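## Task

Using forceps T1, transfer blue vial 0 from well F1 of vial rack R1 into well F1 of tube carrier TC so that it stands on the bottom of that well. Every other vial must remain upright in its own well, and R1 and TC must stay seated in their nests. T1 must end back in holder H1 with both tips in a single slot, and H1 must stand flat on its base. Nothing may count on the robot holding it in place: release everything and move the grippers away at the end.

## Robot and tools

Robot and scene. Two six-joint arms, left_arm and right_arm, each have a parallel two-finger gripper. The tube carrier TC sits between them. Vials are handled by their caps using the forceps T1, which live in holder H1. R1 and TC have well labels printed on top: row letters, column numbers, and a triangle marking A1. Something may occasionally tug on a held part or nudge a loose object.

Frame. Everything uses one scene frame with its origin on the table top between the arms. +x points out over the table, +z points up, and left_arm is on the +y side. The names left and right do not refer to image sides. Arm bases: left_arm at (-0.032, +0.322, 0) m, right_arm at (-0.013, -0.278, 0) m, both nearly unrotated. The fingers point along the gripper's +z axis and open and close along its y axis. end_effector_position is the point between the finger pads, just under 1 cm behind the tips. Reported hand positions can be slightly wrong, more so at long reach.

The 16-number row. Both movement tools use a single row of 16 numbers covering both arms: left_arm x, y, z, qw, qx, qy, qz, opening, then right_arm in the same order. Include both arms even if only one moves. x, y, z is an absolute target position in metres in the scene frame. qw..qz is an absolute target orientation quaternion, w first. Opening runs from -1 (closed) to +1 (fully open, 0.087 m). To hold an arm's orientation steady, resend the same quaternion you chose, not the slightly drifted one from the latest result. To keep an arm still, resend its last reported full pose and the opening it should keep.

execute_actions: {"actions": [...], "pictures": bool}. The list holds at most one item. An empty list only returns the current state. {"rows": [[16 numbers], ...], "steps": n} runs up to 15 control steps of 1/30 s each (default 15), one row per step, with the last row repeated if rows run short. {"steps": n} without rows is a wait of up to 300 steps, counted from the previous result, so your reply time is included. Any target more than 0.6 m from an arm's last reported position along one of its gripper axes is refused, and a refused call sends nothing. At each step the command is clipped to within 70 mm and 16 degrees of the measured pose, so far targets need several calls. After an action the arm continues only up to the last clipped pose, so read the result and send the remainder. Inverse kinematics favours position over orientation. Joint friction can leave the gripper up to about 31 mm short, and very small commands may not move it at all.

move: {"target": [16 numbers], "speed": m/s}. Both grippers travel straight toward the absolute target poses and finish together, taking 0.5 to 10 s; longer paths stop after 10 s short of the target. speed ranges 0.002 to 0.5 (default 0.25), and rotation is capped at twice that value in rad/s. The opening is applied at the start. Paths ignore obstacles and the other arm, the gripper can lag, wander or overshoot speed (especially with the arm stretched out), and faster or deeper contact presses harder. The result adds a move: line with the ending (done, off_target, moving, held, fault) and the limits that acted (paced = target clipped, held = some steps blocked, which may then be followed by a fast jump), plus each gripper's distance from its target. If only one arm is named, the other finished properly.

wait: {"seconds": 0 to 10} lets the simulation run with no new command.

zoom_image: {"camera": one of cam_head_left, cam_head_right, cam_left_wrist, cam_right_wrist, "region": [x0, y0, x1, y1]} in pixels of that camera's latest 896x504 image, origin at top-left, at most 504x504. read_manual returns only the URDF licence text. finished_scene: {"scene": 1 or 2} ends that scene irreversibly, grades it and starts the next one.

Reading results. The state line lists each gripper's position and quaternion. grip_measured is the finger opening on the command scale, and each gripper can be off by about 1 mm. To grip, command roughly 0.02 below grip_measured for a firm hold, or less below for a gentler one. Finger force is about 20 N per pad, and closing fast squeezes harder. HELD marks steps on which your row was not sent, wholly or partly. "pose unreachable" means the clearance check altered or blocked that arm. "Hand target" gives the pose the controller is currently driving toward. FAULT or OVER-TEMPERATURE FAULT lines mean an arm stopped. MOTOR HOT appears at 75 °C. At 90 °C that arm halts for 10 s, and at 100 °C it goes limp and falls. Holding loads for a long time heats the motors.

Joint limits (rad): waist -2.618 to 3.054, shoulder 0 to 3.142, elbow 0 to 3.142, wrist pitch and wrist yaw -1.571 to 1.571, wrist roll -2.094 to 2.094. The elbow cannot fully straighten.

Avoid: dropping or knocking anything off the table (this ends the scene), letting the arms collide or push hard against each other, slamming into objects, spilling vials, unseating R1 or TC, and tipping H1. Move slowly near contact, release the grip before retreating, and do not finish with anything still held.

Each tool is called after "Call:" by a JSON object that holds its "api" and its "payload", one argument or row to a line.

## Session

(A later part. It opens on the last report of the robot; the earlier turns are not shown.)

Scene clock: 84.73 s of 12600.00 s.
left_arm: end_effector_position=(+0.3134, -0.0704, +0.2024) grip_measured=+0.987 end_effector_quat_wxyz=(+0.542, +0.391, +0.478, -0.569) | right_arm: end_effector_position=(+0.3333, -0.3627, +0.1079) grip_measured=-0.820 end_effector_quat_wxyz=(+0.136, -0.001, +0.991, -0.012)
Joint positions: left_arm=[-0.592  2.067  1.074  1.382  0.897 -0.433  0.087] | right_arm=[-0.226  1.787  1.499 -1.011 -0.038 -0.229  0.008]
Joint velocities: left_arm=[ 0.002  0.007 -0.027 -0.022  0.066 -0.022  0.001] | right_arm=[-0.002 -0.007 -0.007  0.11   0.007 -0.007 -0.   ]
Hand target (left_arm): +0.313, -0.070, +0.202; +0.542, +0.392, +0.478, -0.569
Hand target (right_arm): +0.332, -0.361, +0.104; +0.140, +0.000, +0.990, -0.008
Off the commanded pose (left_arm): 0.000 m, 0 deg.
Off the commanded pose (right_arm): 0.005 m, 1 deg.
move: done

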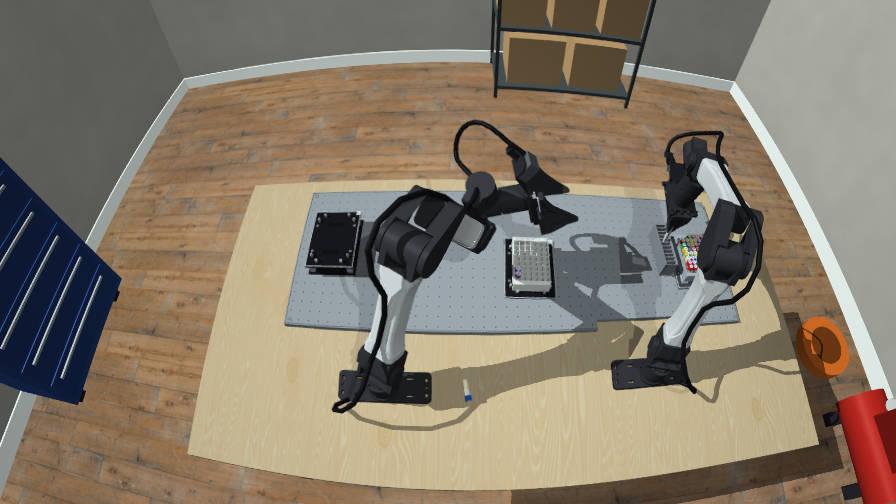

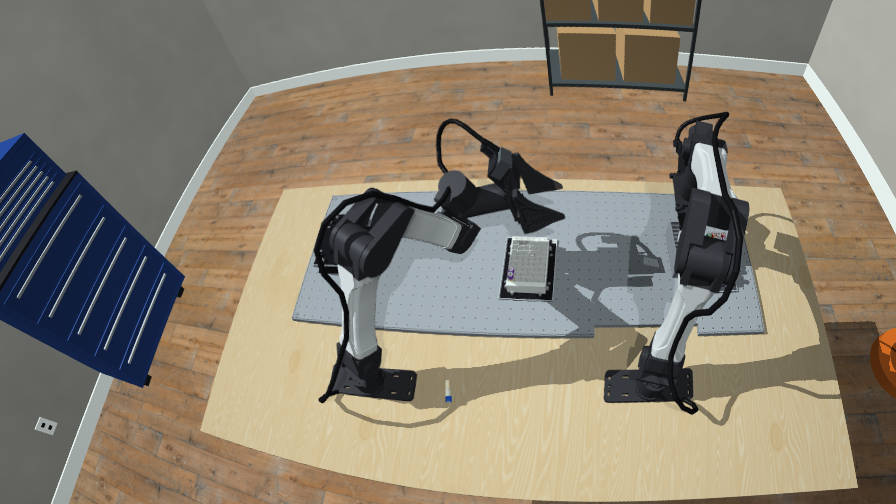

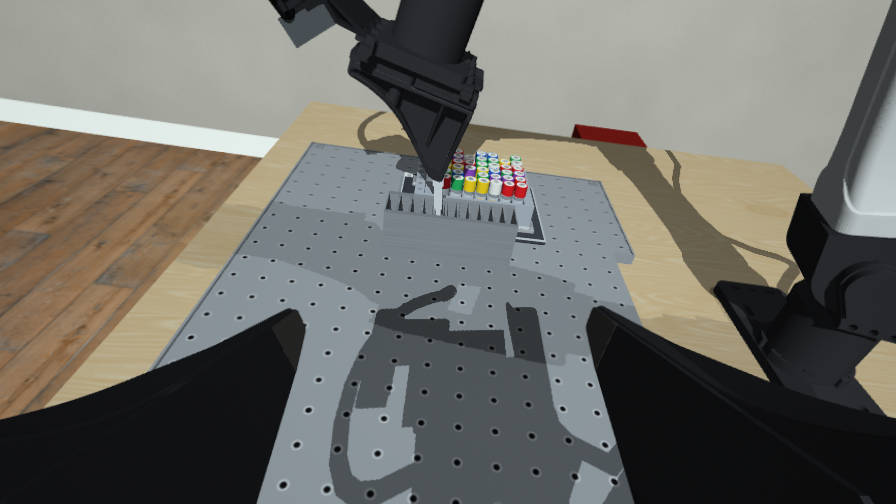

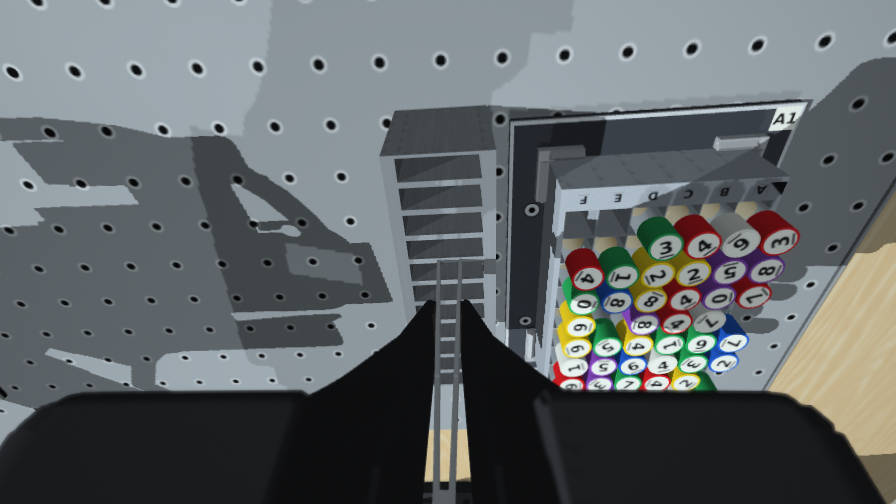

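Call:
{"api": "move", "payload": {
  "target": [0.3132,-0.0704,0.2023,0.542,0.392,0.478,-0.569,1,0.329,-0.361,0.099,0.14,0,0.99,-0.008,-0.8],
  "speed": 0.008
}}

Call:
{"api": "move", "payload": {
  "target": [0.3132,-0.0704,0.2023,0.542,0.392,0.478,-0.569,1,0.329,-0.361,0.101,0.14,0,0.99,-0.008,-0.1],
  "speed": 0.008
}}

Call:
{"api": "move", "payload": {
  "target": [0.3132,-0.0704,0.2023,0.542,0.392,0.478,-0.569,1,0.329,-0.361,0.225,0.17,0,0.985,0,-0.1],
  "speed": 0.06
}}

Scene clock: 87.40 s of 12600.00 s.
left_arm: end_effector_position=(+0.3134, -0.0704, +0.2024) grip_measured=+0.987 end_effector_quat_wxyz=(+0.542, +0.391, +0.478, -0.569) | right_arm: end_effector_position=(+0.3319, -0.3623, +0.0991) grip_measured=-0.800 end_effector_quat_wxyz=(+0.135, -0.001, +0.991, -0.012)
Joint positions: left_arm=[-0.592  2.067  1.074  1.382  0.897 -0.433  0.087] | right_arm=[-0.226  1.787  1.464 -0.98  -0.039 -0.229  0.009]
Joint velocities: left_arm=[-0.012  0.002 -0.002 -0.066  0.051  0.007 -0.001] | right_arm=[-0.002  0.002 -0.007 -0.022 -0.037 -0.066  0.001]
Hand target (left_arm): +0.313, -0.070, +0.202; +0.542, +0.392, +0.478, -0.569
Hand target (right_arm): +0.329, -0.361, +0.099; +0.140, +0.000, +0.990, -0.008
Off the commanded pose (left_arm): 0.000 m, 0 deg.
Off the commanded pose (right_arm): 0.003 m, 1 deg.
move: done

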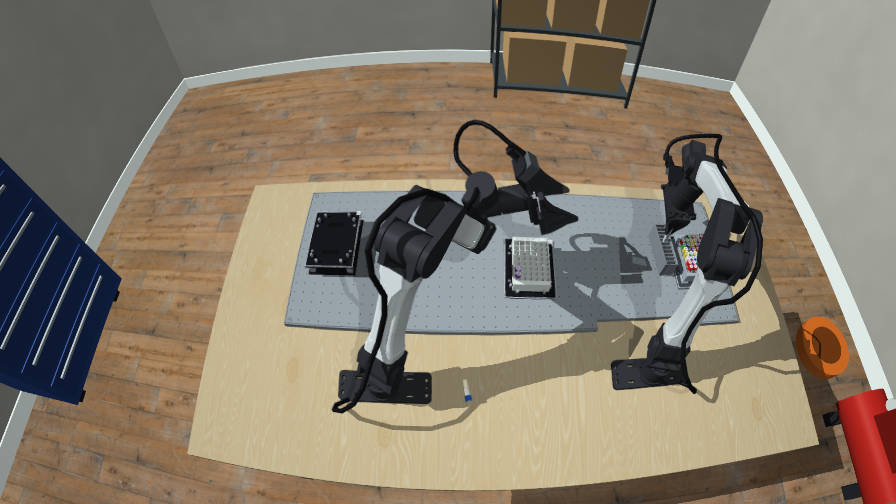

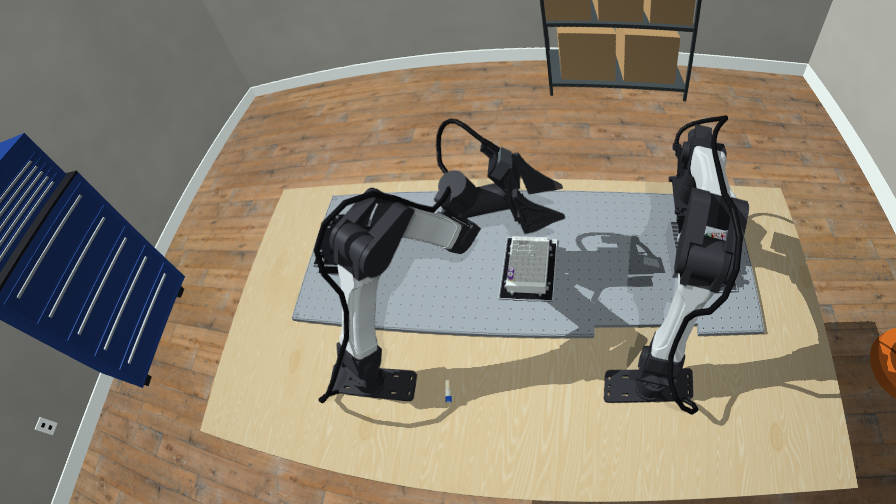

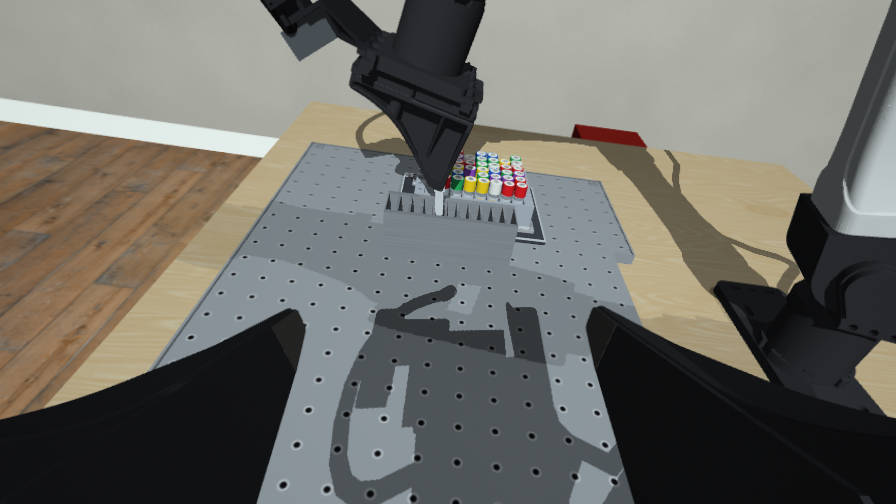

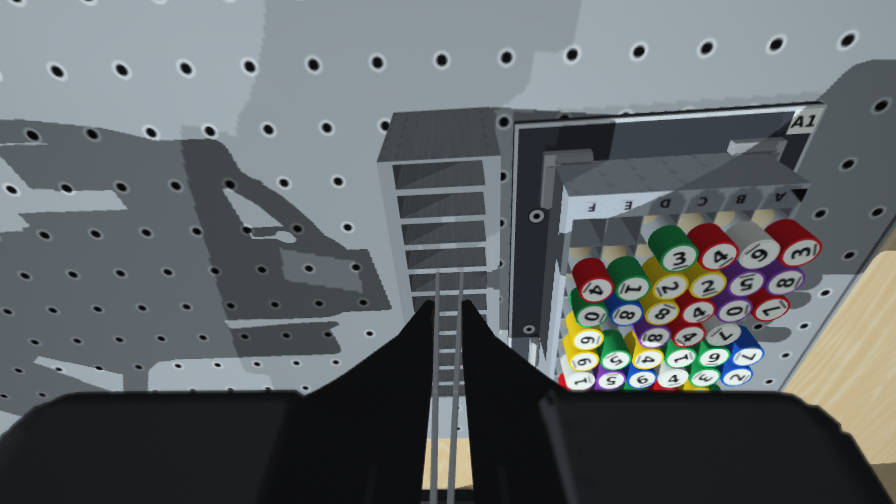

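Scene clock: 88.47 s of 12600.00 s.
left_arm: end_effector_position=(+0.3134, -0.0704, +0.2024) grip_measured=+0.987 end_effector_quat_wxyz=(+0.542, +0.391, +0.478, -0.569) | right_arm: end_effector_position=(+0.3319, -0.3623, +0.0991) grip_measured=-0.100 end_effector_quat_wxyz=(+0.135, -0.001, +0.991, -0.012)
Joint positions: left_arm=[-0.592  2.067  1.074  1.382  0.897 -0.433  0.087] | right_arm=[-0.226  1.787  1.464 -0.98  -0.039 -0.229  0.039]
Joint velocities: left_arm=[-0.012 -0.002  0.002 -0.037 -0.051  0.007  0.   ] | right_arm=[-0.017  0.007  0.007 -0.007 -0.022 -0.007  0.   ]
Hand target (left_arm): +0.313, -0.070, +0.202; +0.542, +0.392, +0.478, -0.569
Hand target (right_arm): +0.329, -0.361, +0.101; +0.140, +0.000, +0.990, -0.008
Off the commanded pose (left_arm): 0.000 m, 0 deg.
Off the commanded pose (right_arm): 0.004 m, 1 deg.
move: done

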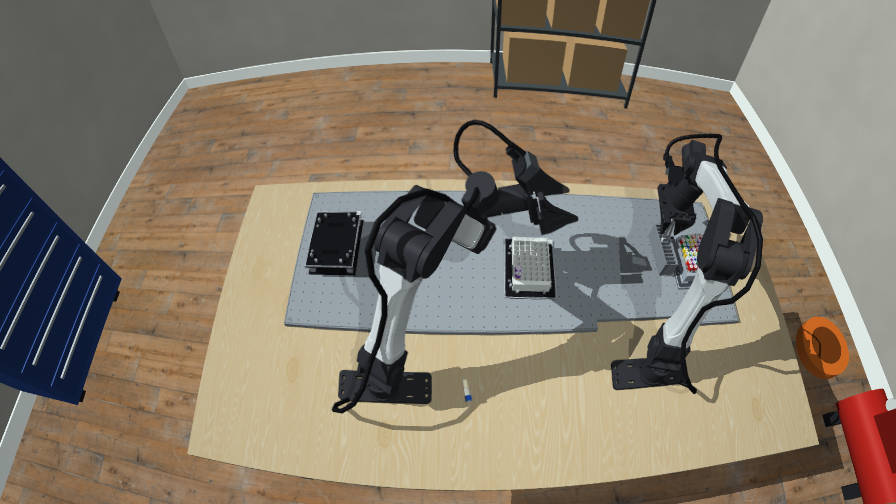

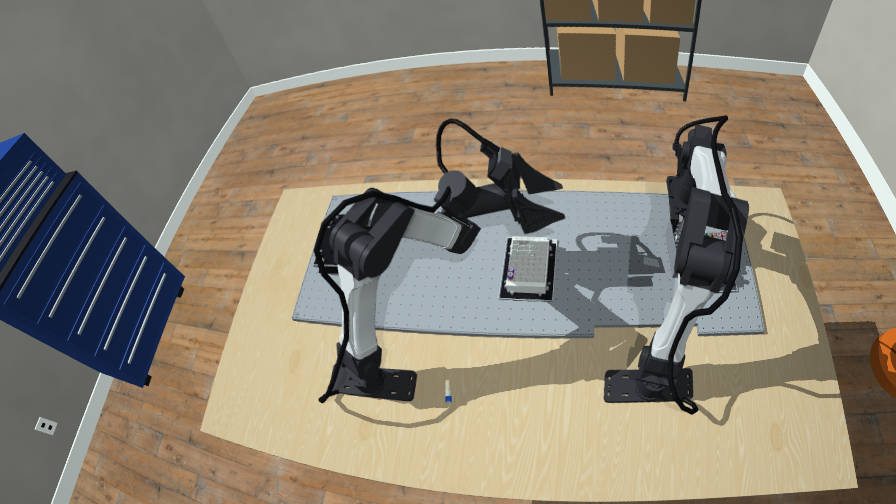

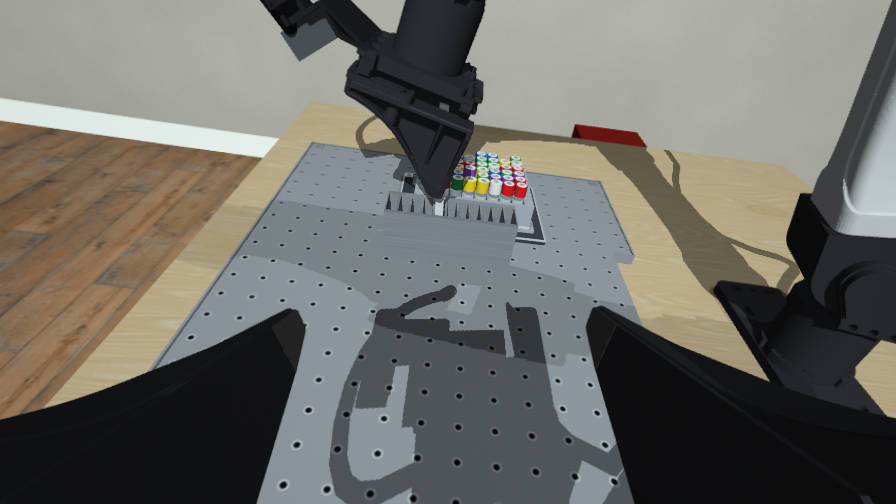

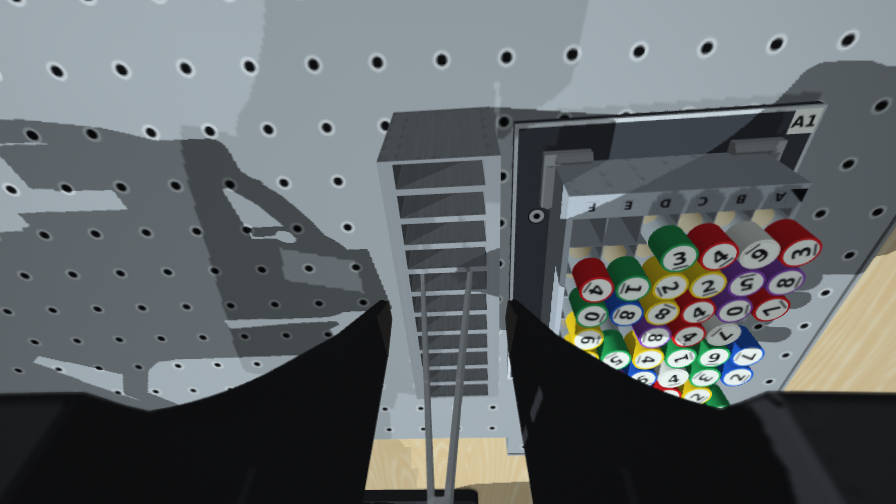

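Scene clock: 91.07 s of 12600.00 s.
left_arm: end_effector_position=(+0.3134, -0.0704, +0.2024) grip_measured=+0.987 end_effector_quat_wxyz=(+0.542, +0.391, +0.478, -0.569) | right_arm: end_effector_position=(+0.3258, -0.3581, +0.2224) grip_measured=-0.100 end_effector_quat_wxyz=(+0.169, -0.001, +0.986, -0.005)
Joint positions: left_arm=[-0.592  2.067  1.074  1.382  0.897 -0.433  0.087] | right_arm=[-0.234  1.773  1.938 -1.403 -0.071 -0.23   0.039]
Joint velocities: left_arm=[-0.017 -0.007  0.017 -0.037  0.037 -0.022 -0.   ] | right_arm=[-0.012  0.007 -0.007 -0.022 -0.007 -0.037  0.   ]
Hand target (left_arm): +0.313, -0.070, +0.202; +0.542, +0.392, +0.478, -0.569
Hand target (right_arm): +0.327, -0.361, +0.225; +0.171, +0.000, +0.985, -0.001
Off the commanded pose (left_arm): 0.000 m, 0 deg.
Off the commanded pose (right_arm): 0.005 m, 1 deg.
move: done

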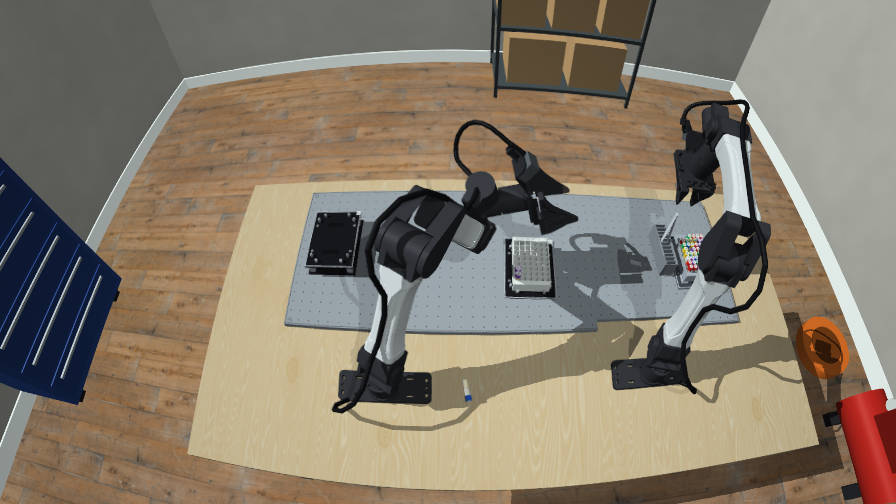

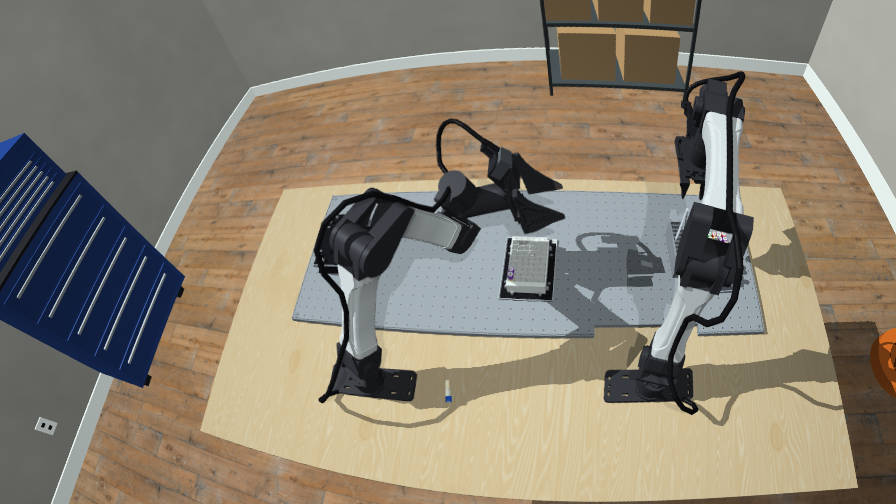

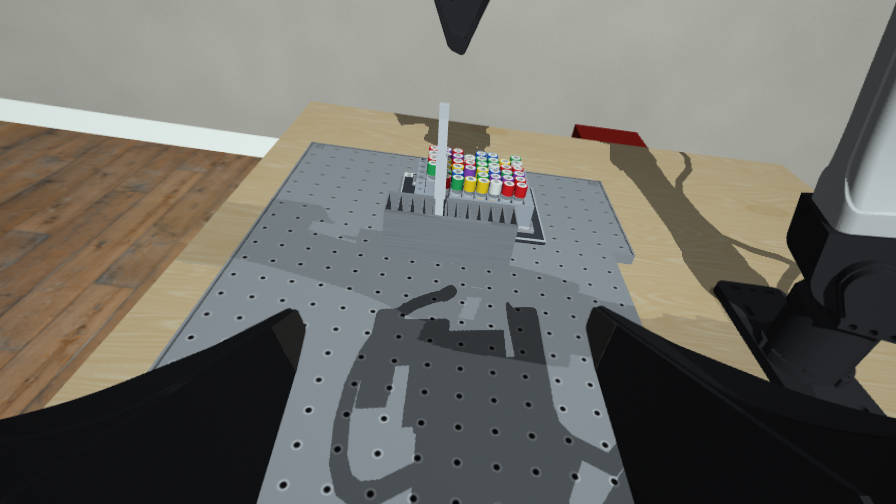

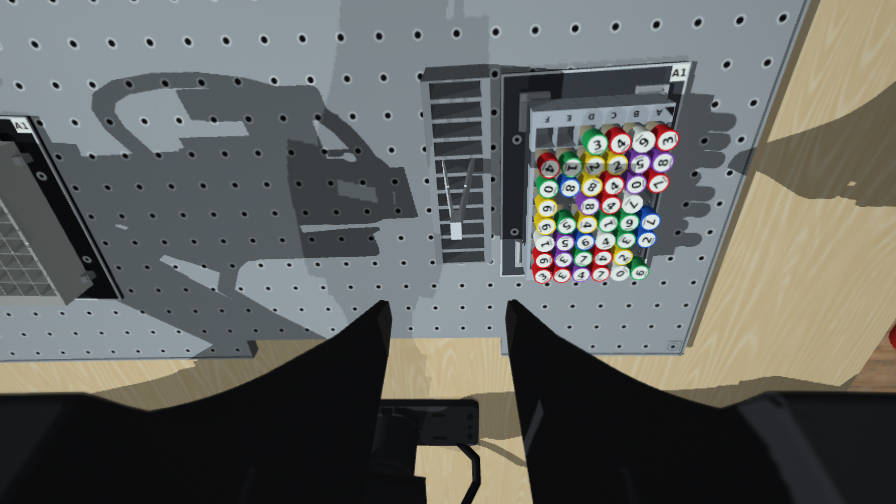

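Call:
{"api": "move", "payload": {
  "target": [0.10,0.08,0.14,0.075,0.498,0.863,-0.044,-0.2,0.30,-0.25,0.2,0.17,0,0.985,0,-0.1],
  "speed": 0.2
}}

Call:
{"api": "move", "payload": {
  "target": [-0.055,0.14,0.06,-0.006,0.994,0.0695,0.087,-0.2,0.30,-0.25,0.2,0.17,0,0.985,0,-0.1],
  "speed": 0.2
}}

Scene clock: 98.13 s of 12600.00 s.
left_arm: end_effector_position=(+0.0975, +0.0898, +0.1327) grip_measured=-0.200 end_effector_quat_wxyz=(+0.065, +0.506, +0.859, -0.041) | right_arm: end_effector_position=(+0.3011, -0.2508, +0.1995) grip_measured=-0.100 end_effector_quat_wxyz=(+0.164, +0.001, +0.986, +0.008)
Joint positions: left_arm=[-1.088  1.558  1.35  -1.21   0.007  0.008  0.035] | right_arm=[ 0.088  1.617  1.665 -1.29   0.011  0.082  0.039]
Joint velocities: left_arm=[ 0.007  0.002 -0.002 -0.051  0.066 -0.007 -0.   ] | right_arm=[-0.007  0.012  0.002  0.022  0.037  0.007 -0.   ]
Hand target (left_arm): +0.100, +0.084, +0.139; +0.073, +0.506, +0.858, -0.042
Hand target (right_arm): +0.300, -0.249, +0.200; +0.172, +0.001, +0.985, +0.004
Off the commanded pose (left_arm): 0.012 m, 2 deg.
Off the commanded pose (right_arm): 0.001 m, 1 deg.
move: off_target (left_arm)

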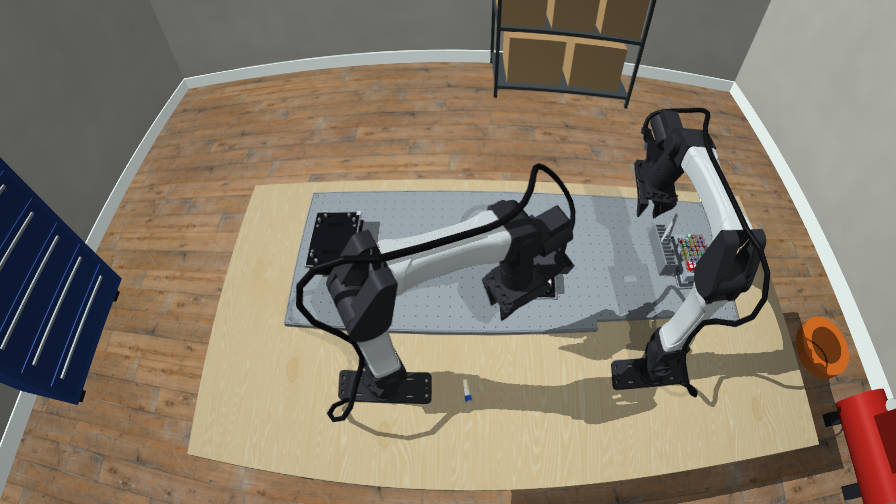

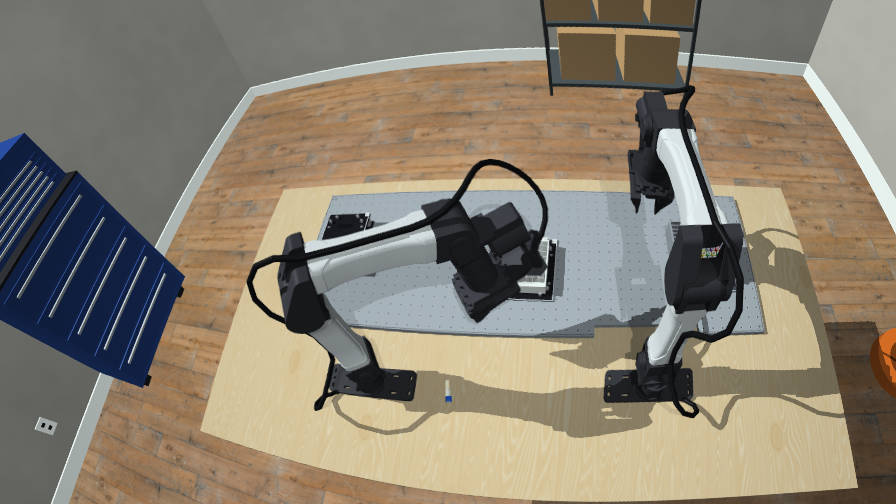

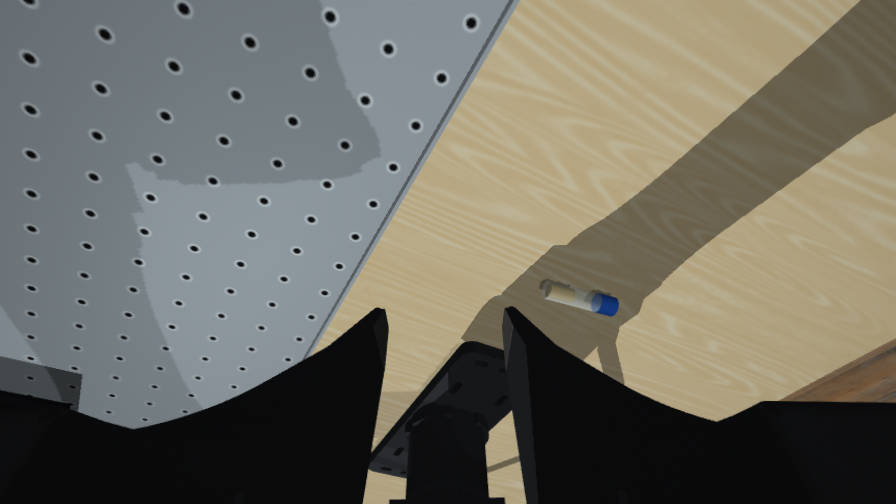

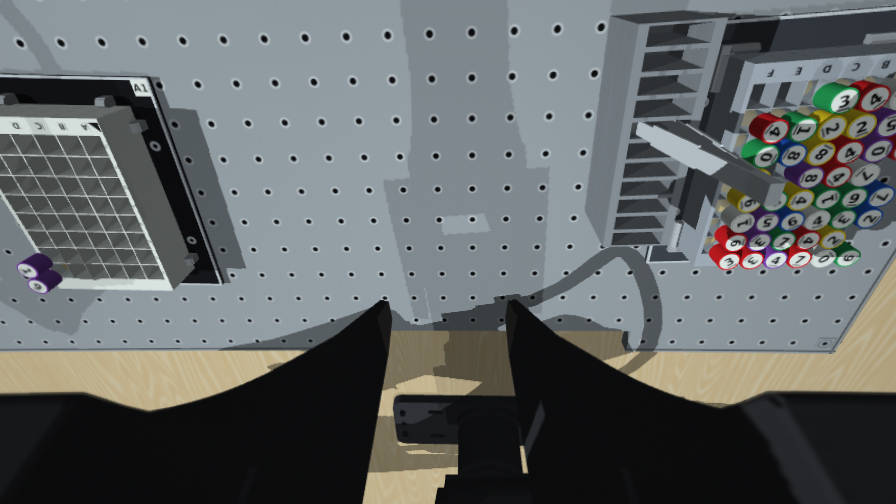

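Scene clock: 103.43 s of 12600.00 s.
left_arm: end_effector_position=(-0.0541, +0.1360, +0.0626) grip_measured=-0.200 end_effector_quat_wxyz=(-0.008, +0.993, +0.077, +0.084) | right_arm: end_effector_position=(+0.3012, -0.2522, +0.1995) grip_measured=-0.100 end_effector_quat_wxyz=(+0.164, +0.002, +0.986, +0.004)
Joint positions: left_arm=[-2.037  1.429  0.897 -1.135 -0.14   0.973  0.035] | right_arm=[ 0.088  1.617  1.665 -1.29   0.019  0.082  0.039]
Joint velocities: left_arm=[ 0.002  0.012  0.002  0.051 -0.022 -0.022  0.   ] | right_arm=[ 0.022 -0.012 -0.007  0.022 -0.007 -0.007  0.   ]
Hand target (left_arm): -0.053, +0.138, +0.060; -0.003, +0.994, +0.069, +0.086
Hand target (right_arm): +0.300, -0.250, +0.200; +0.170, +0.000, +0.985, +0.000
Off the commanded pose (left_arm): 0.005 m, 1 deg.
Off the commanded pose (right_arm): 0.003 m, 1 deg.
move: done

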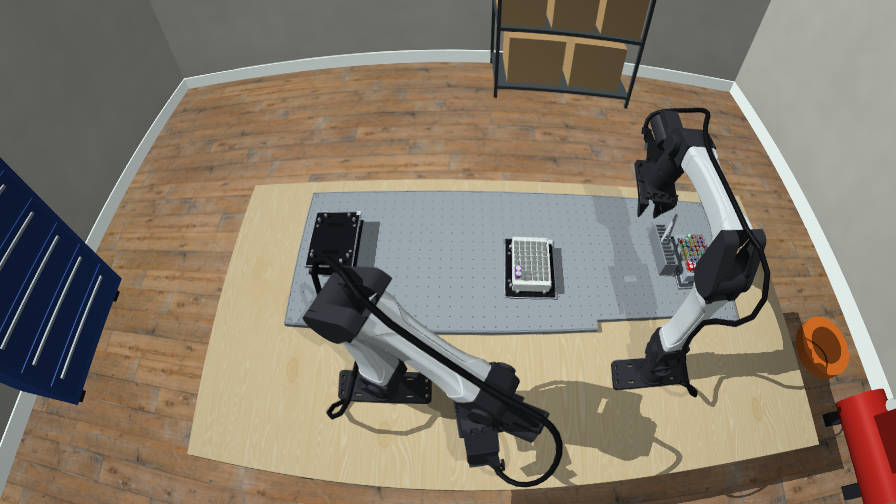

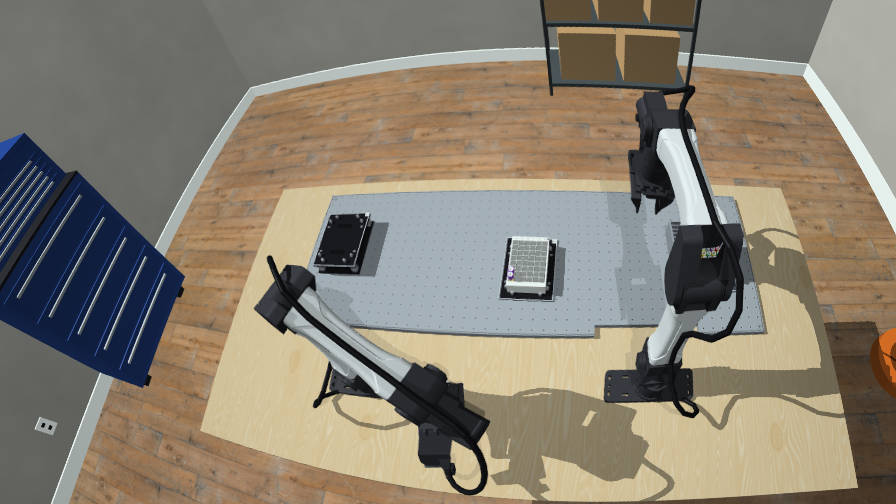

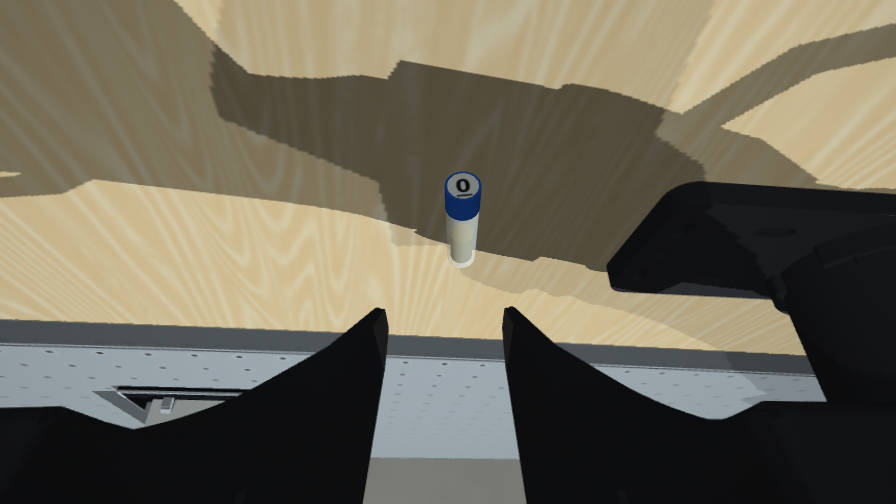

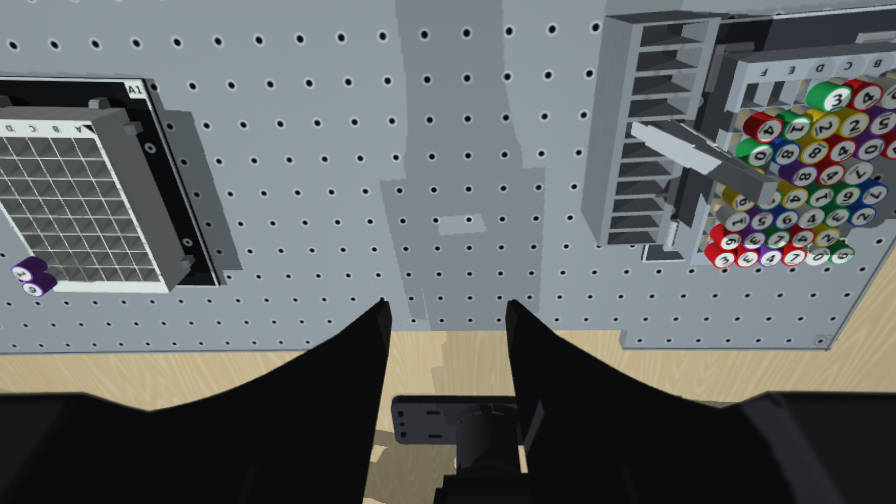

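Call:
{"api": "move", "payload": {
  "target": [-0.047,0.146,0.018,-0.006,0.994,0.0695,0.087,-0.2,0.30,-0.25,0.2,0.17,0,0.985,0,-0.1],
  "speed": 0.03
}}

Scene clock: 106.27 s of 12600.00 s.
left_arm: end_effector_position=(-0.0509, +0.1417, +0.0242) grip_measured=-0.200 end_effector_quat_wxyz=(+0.001, +0.994, +0.072, +0.080) | right_arm: end_effector_position=(+0.3012, -0.2523, +0.1995) grip_measured=-0.100 end_effector_quat_wxyz=(+0.164, +0.002, +0.986, +0.004)
Joint positions: left_arm=[-2.037  1.441  0.747 -0.954 -0.14   0.986  0.035] | right_arm=[ 0.088  1.617  1.665 -1.29   0.02   0.082  0.039]
Joint velocities: left_arm=[ 0.002 -0.002  0.002  0.066  0.022  0.051  0.001] | right_arm=[ 0.002 -0.002 -0.012 -0.022 -0.007 -0.007 -0.001]
Hand target (left_arm): -0.047, +0.146, +0.018; -0.006, +0.994, +0.070, +0.087
Hand target (right_arm): +0.300, -0.250, +0.200; +0.170, +0.000, +0.985, +0.000
Off the commanded pose (left_arm): 0.009 m, 1 deg.
Off the commanded pose (right_arm): 0.003 m, 1 deg.
move: done

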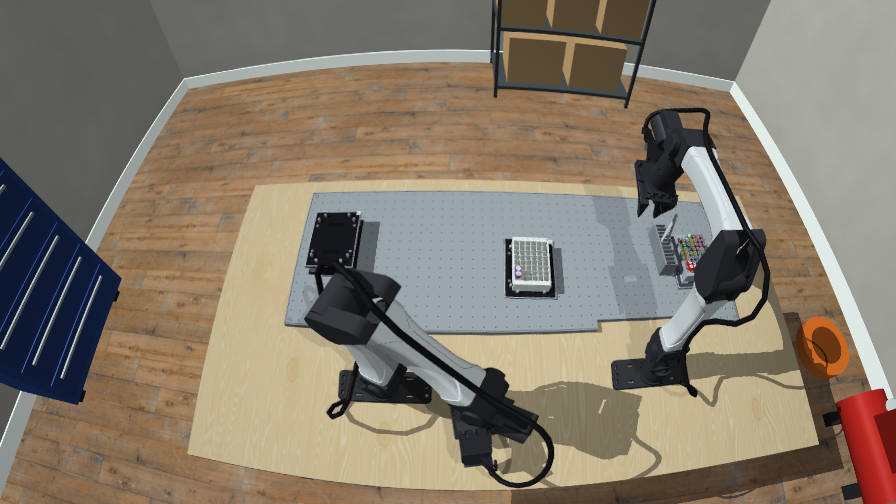

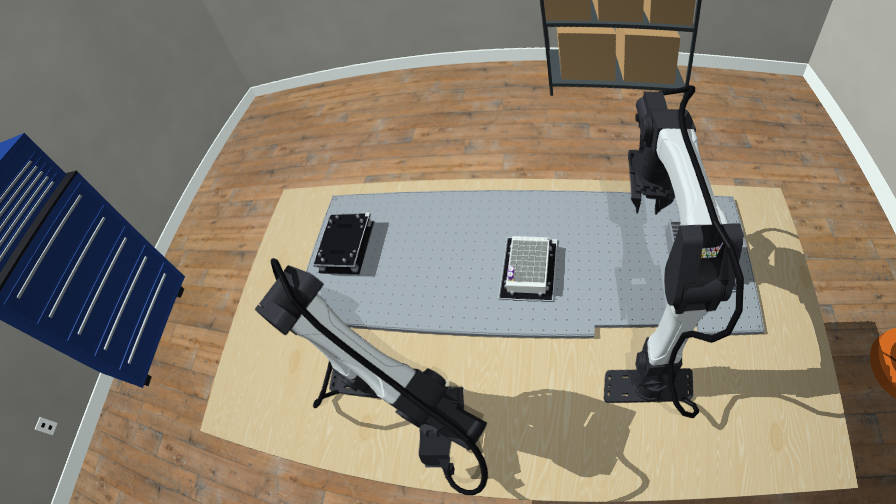

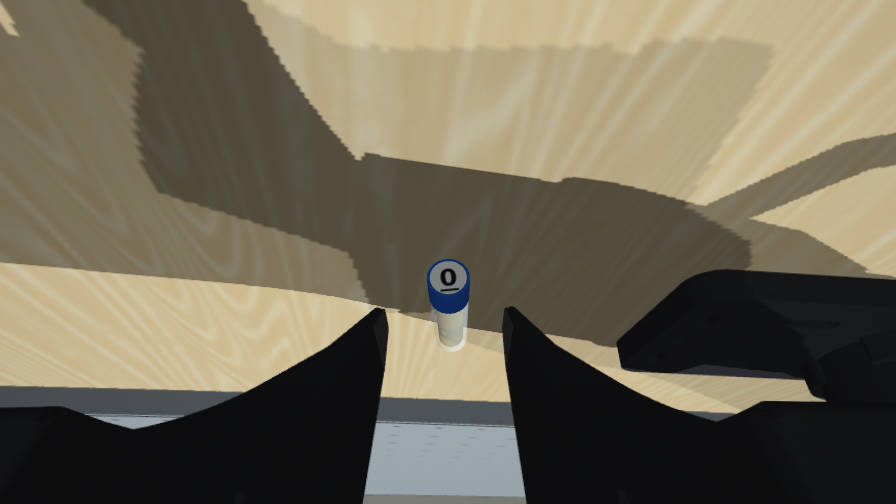

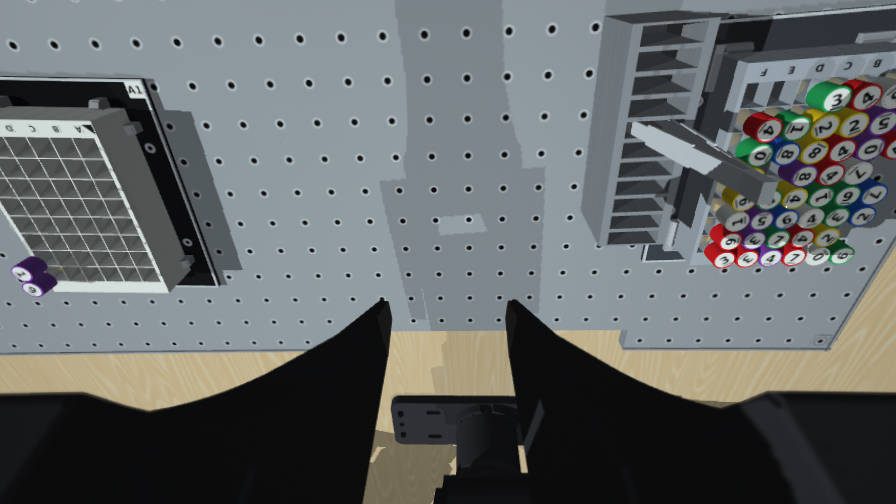

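Call:
{"api": "move", "payload": {
  "target": [-0.047,0.146,0.004,-0.006,0.994,0.0695,0.087,-0.2,0.30,-0.25,0.2,0.17,0,0.985,0,-0.1],
  "speed": 0.008
}}

Scene clock: 109.80 s of 12600.00 s.
left_arm: end_effector_position=(-0.0532, +0.1368, +0.0133) grip_measured=-0.200 end_effector_quat_wxyz=(+0.007, +0.994, +0.072, +0.076) | right_arm: end_effector_position=(+0.3012, -0.2523, +0.1995) grip_measured=-0.100 end_effector_quat_wxyz=(+0.164, +0.002, +0.986, +0.004)
Joint positions: left_arm=[-2.037  1.47   0.726 -0.889 -0.14   0.986  0.035] | right_arm=[ 0.088  1.617  1.665 -1.29   0.02   0.082  0.039]
Joint velocities: left_arm=[-0.002 -0.012  0.002  0.066  0.007 -0.037 -0.001] | right_arm=[ 0.012 -0.002  0.027 -0.051 -0.022 -0.051  0.001]
Hand target (left_arm): -0.047, +0.146, +0.005; -0.006, +0.994, +0.069, +0.087
Hand target (right_arm): +0.300, -0.250, +0.200; +0.170, +0.000, +0.985, +0.000
Off the commanded pose (left_arm): 0.015 m, 2 deg.
Off the commanded pose (right_arm): 0.003 m, 1 deg.
move: off_target (left_arm)

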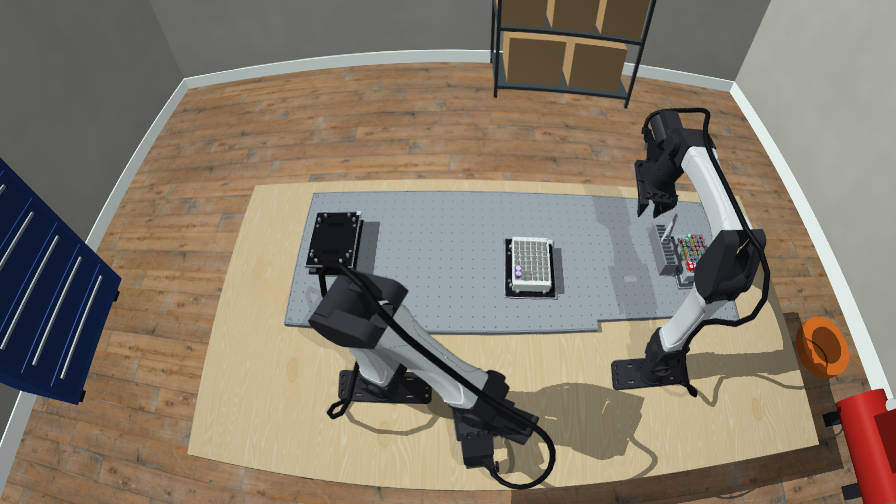

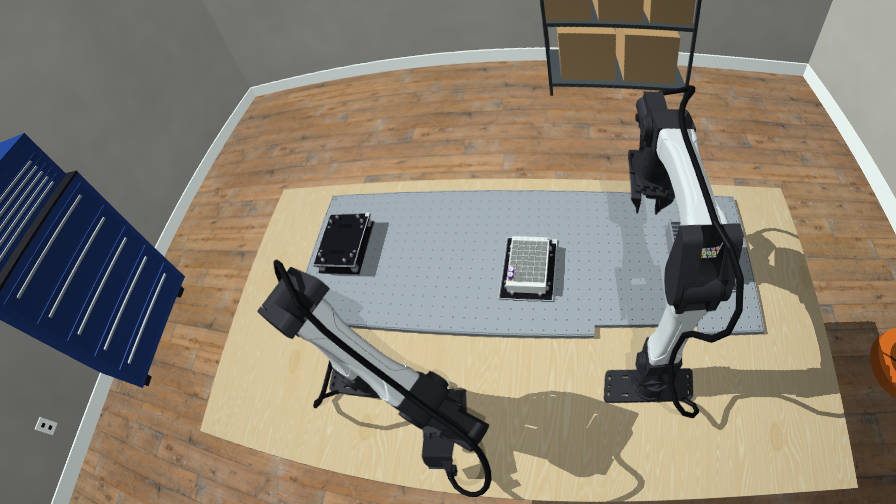

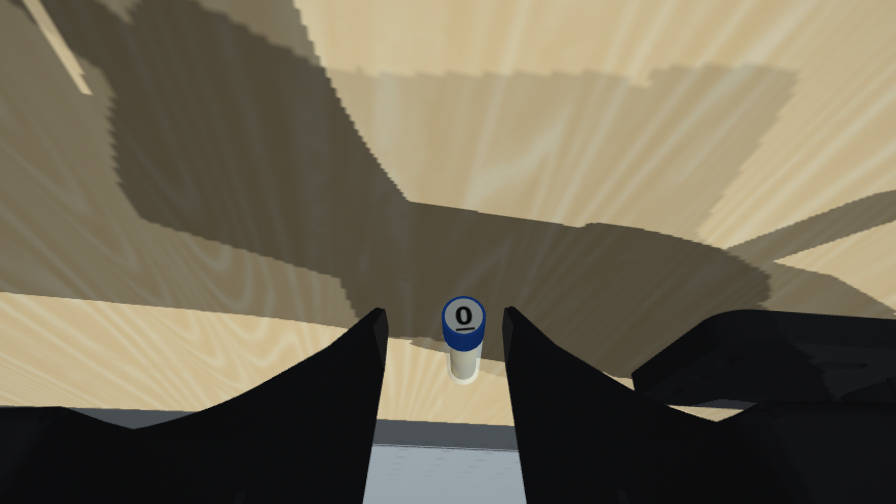

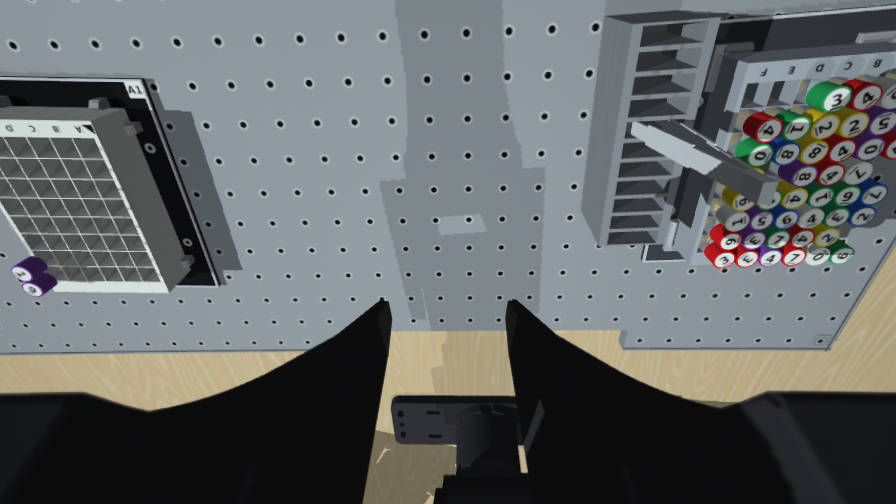

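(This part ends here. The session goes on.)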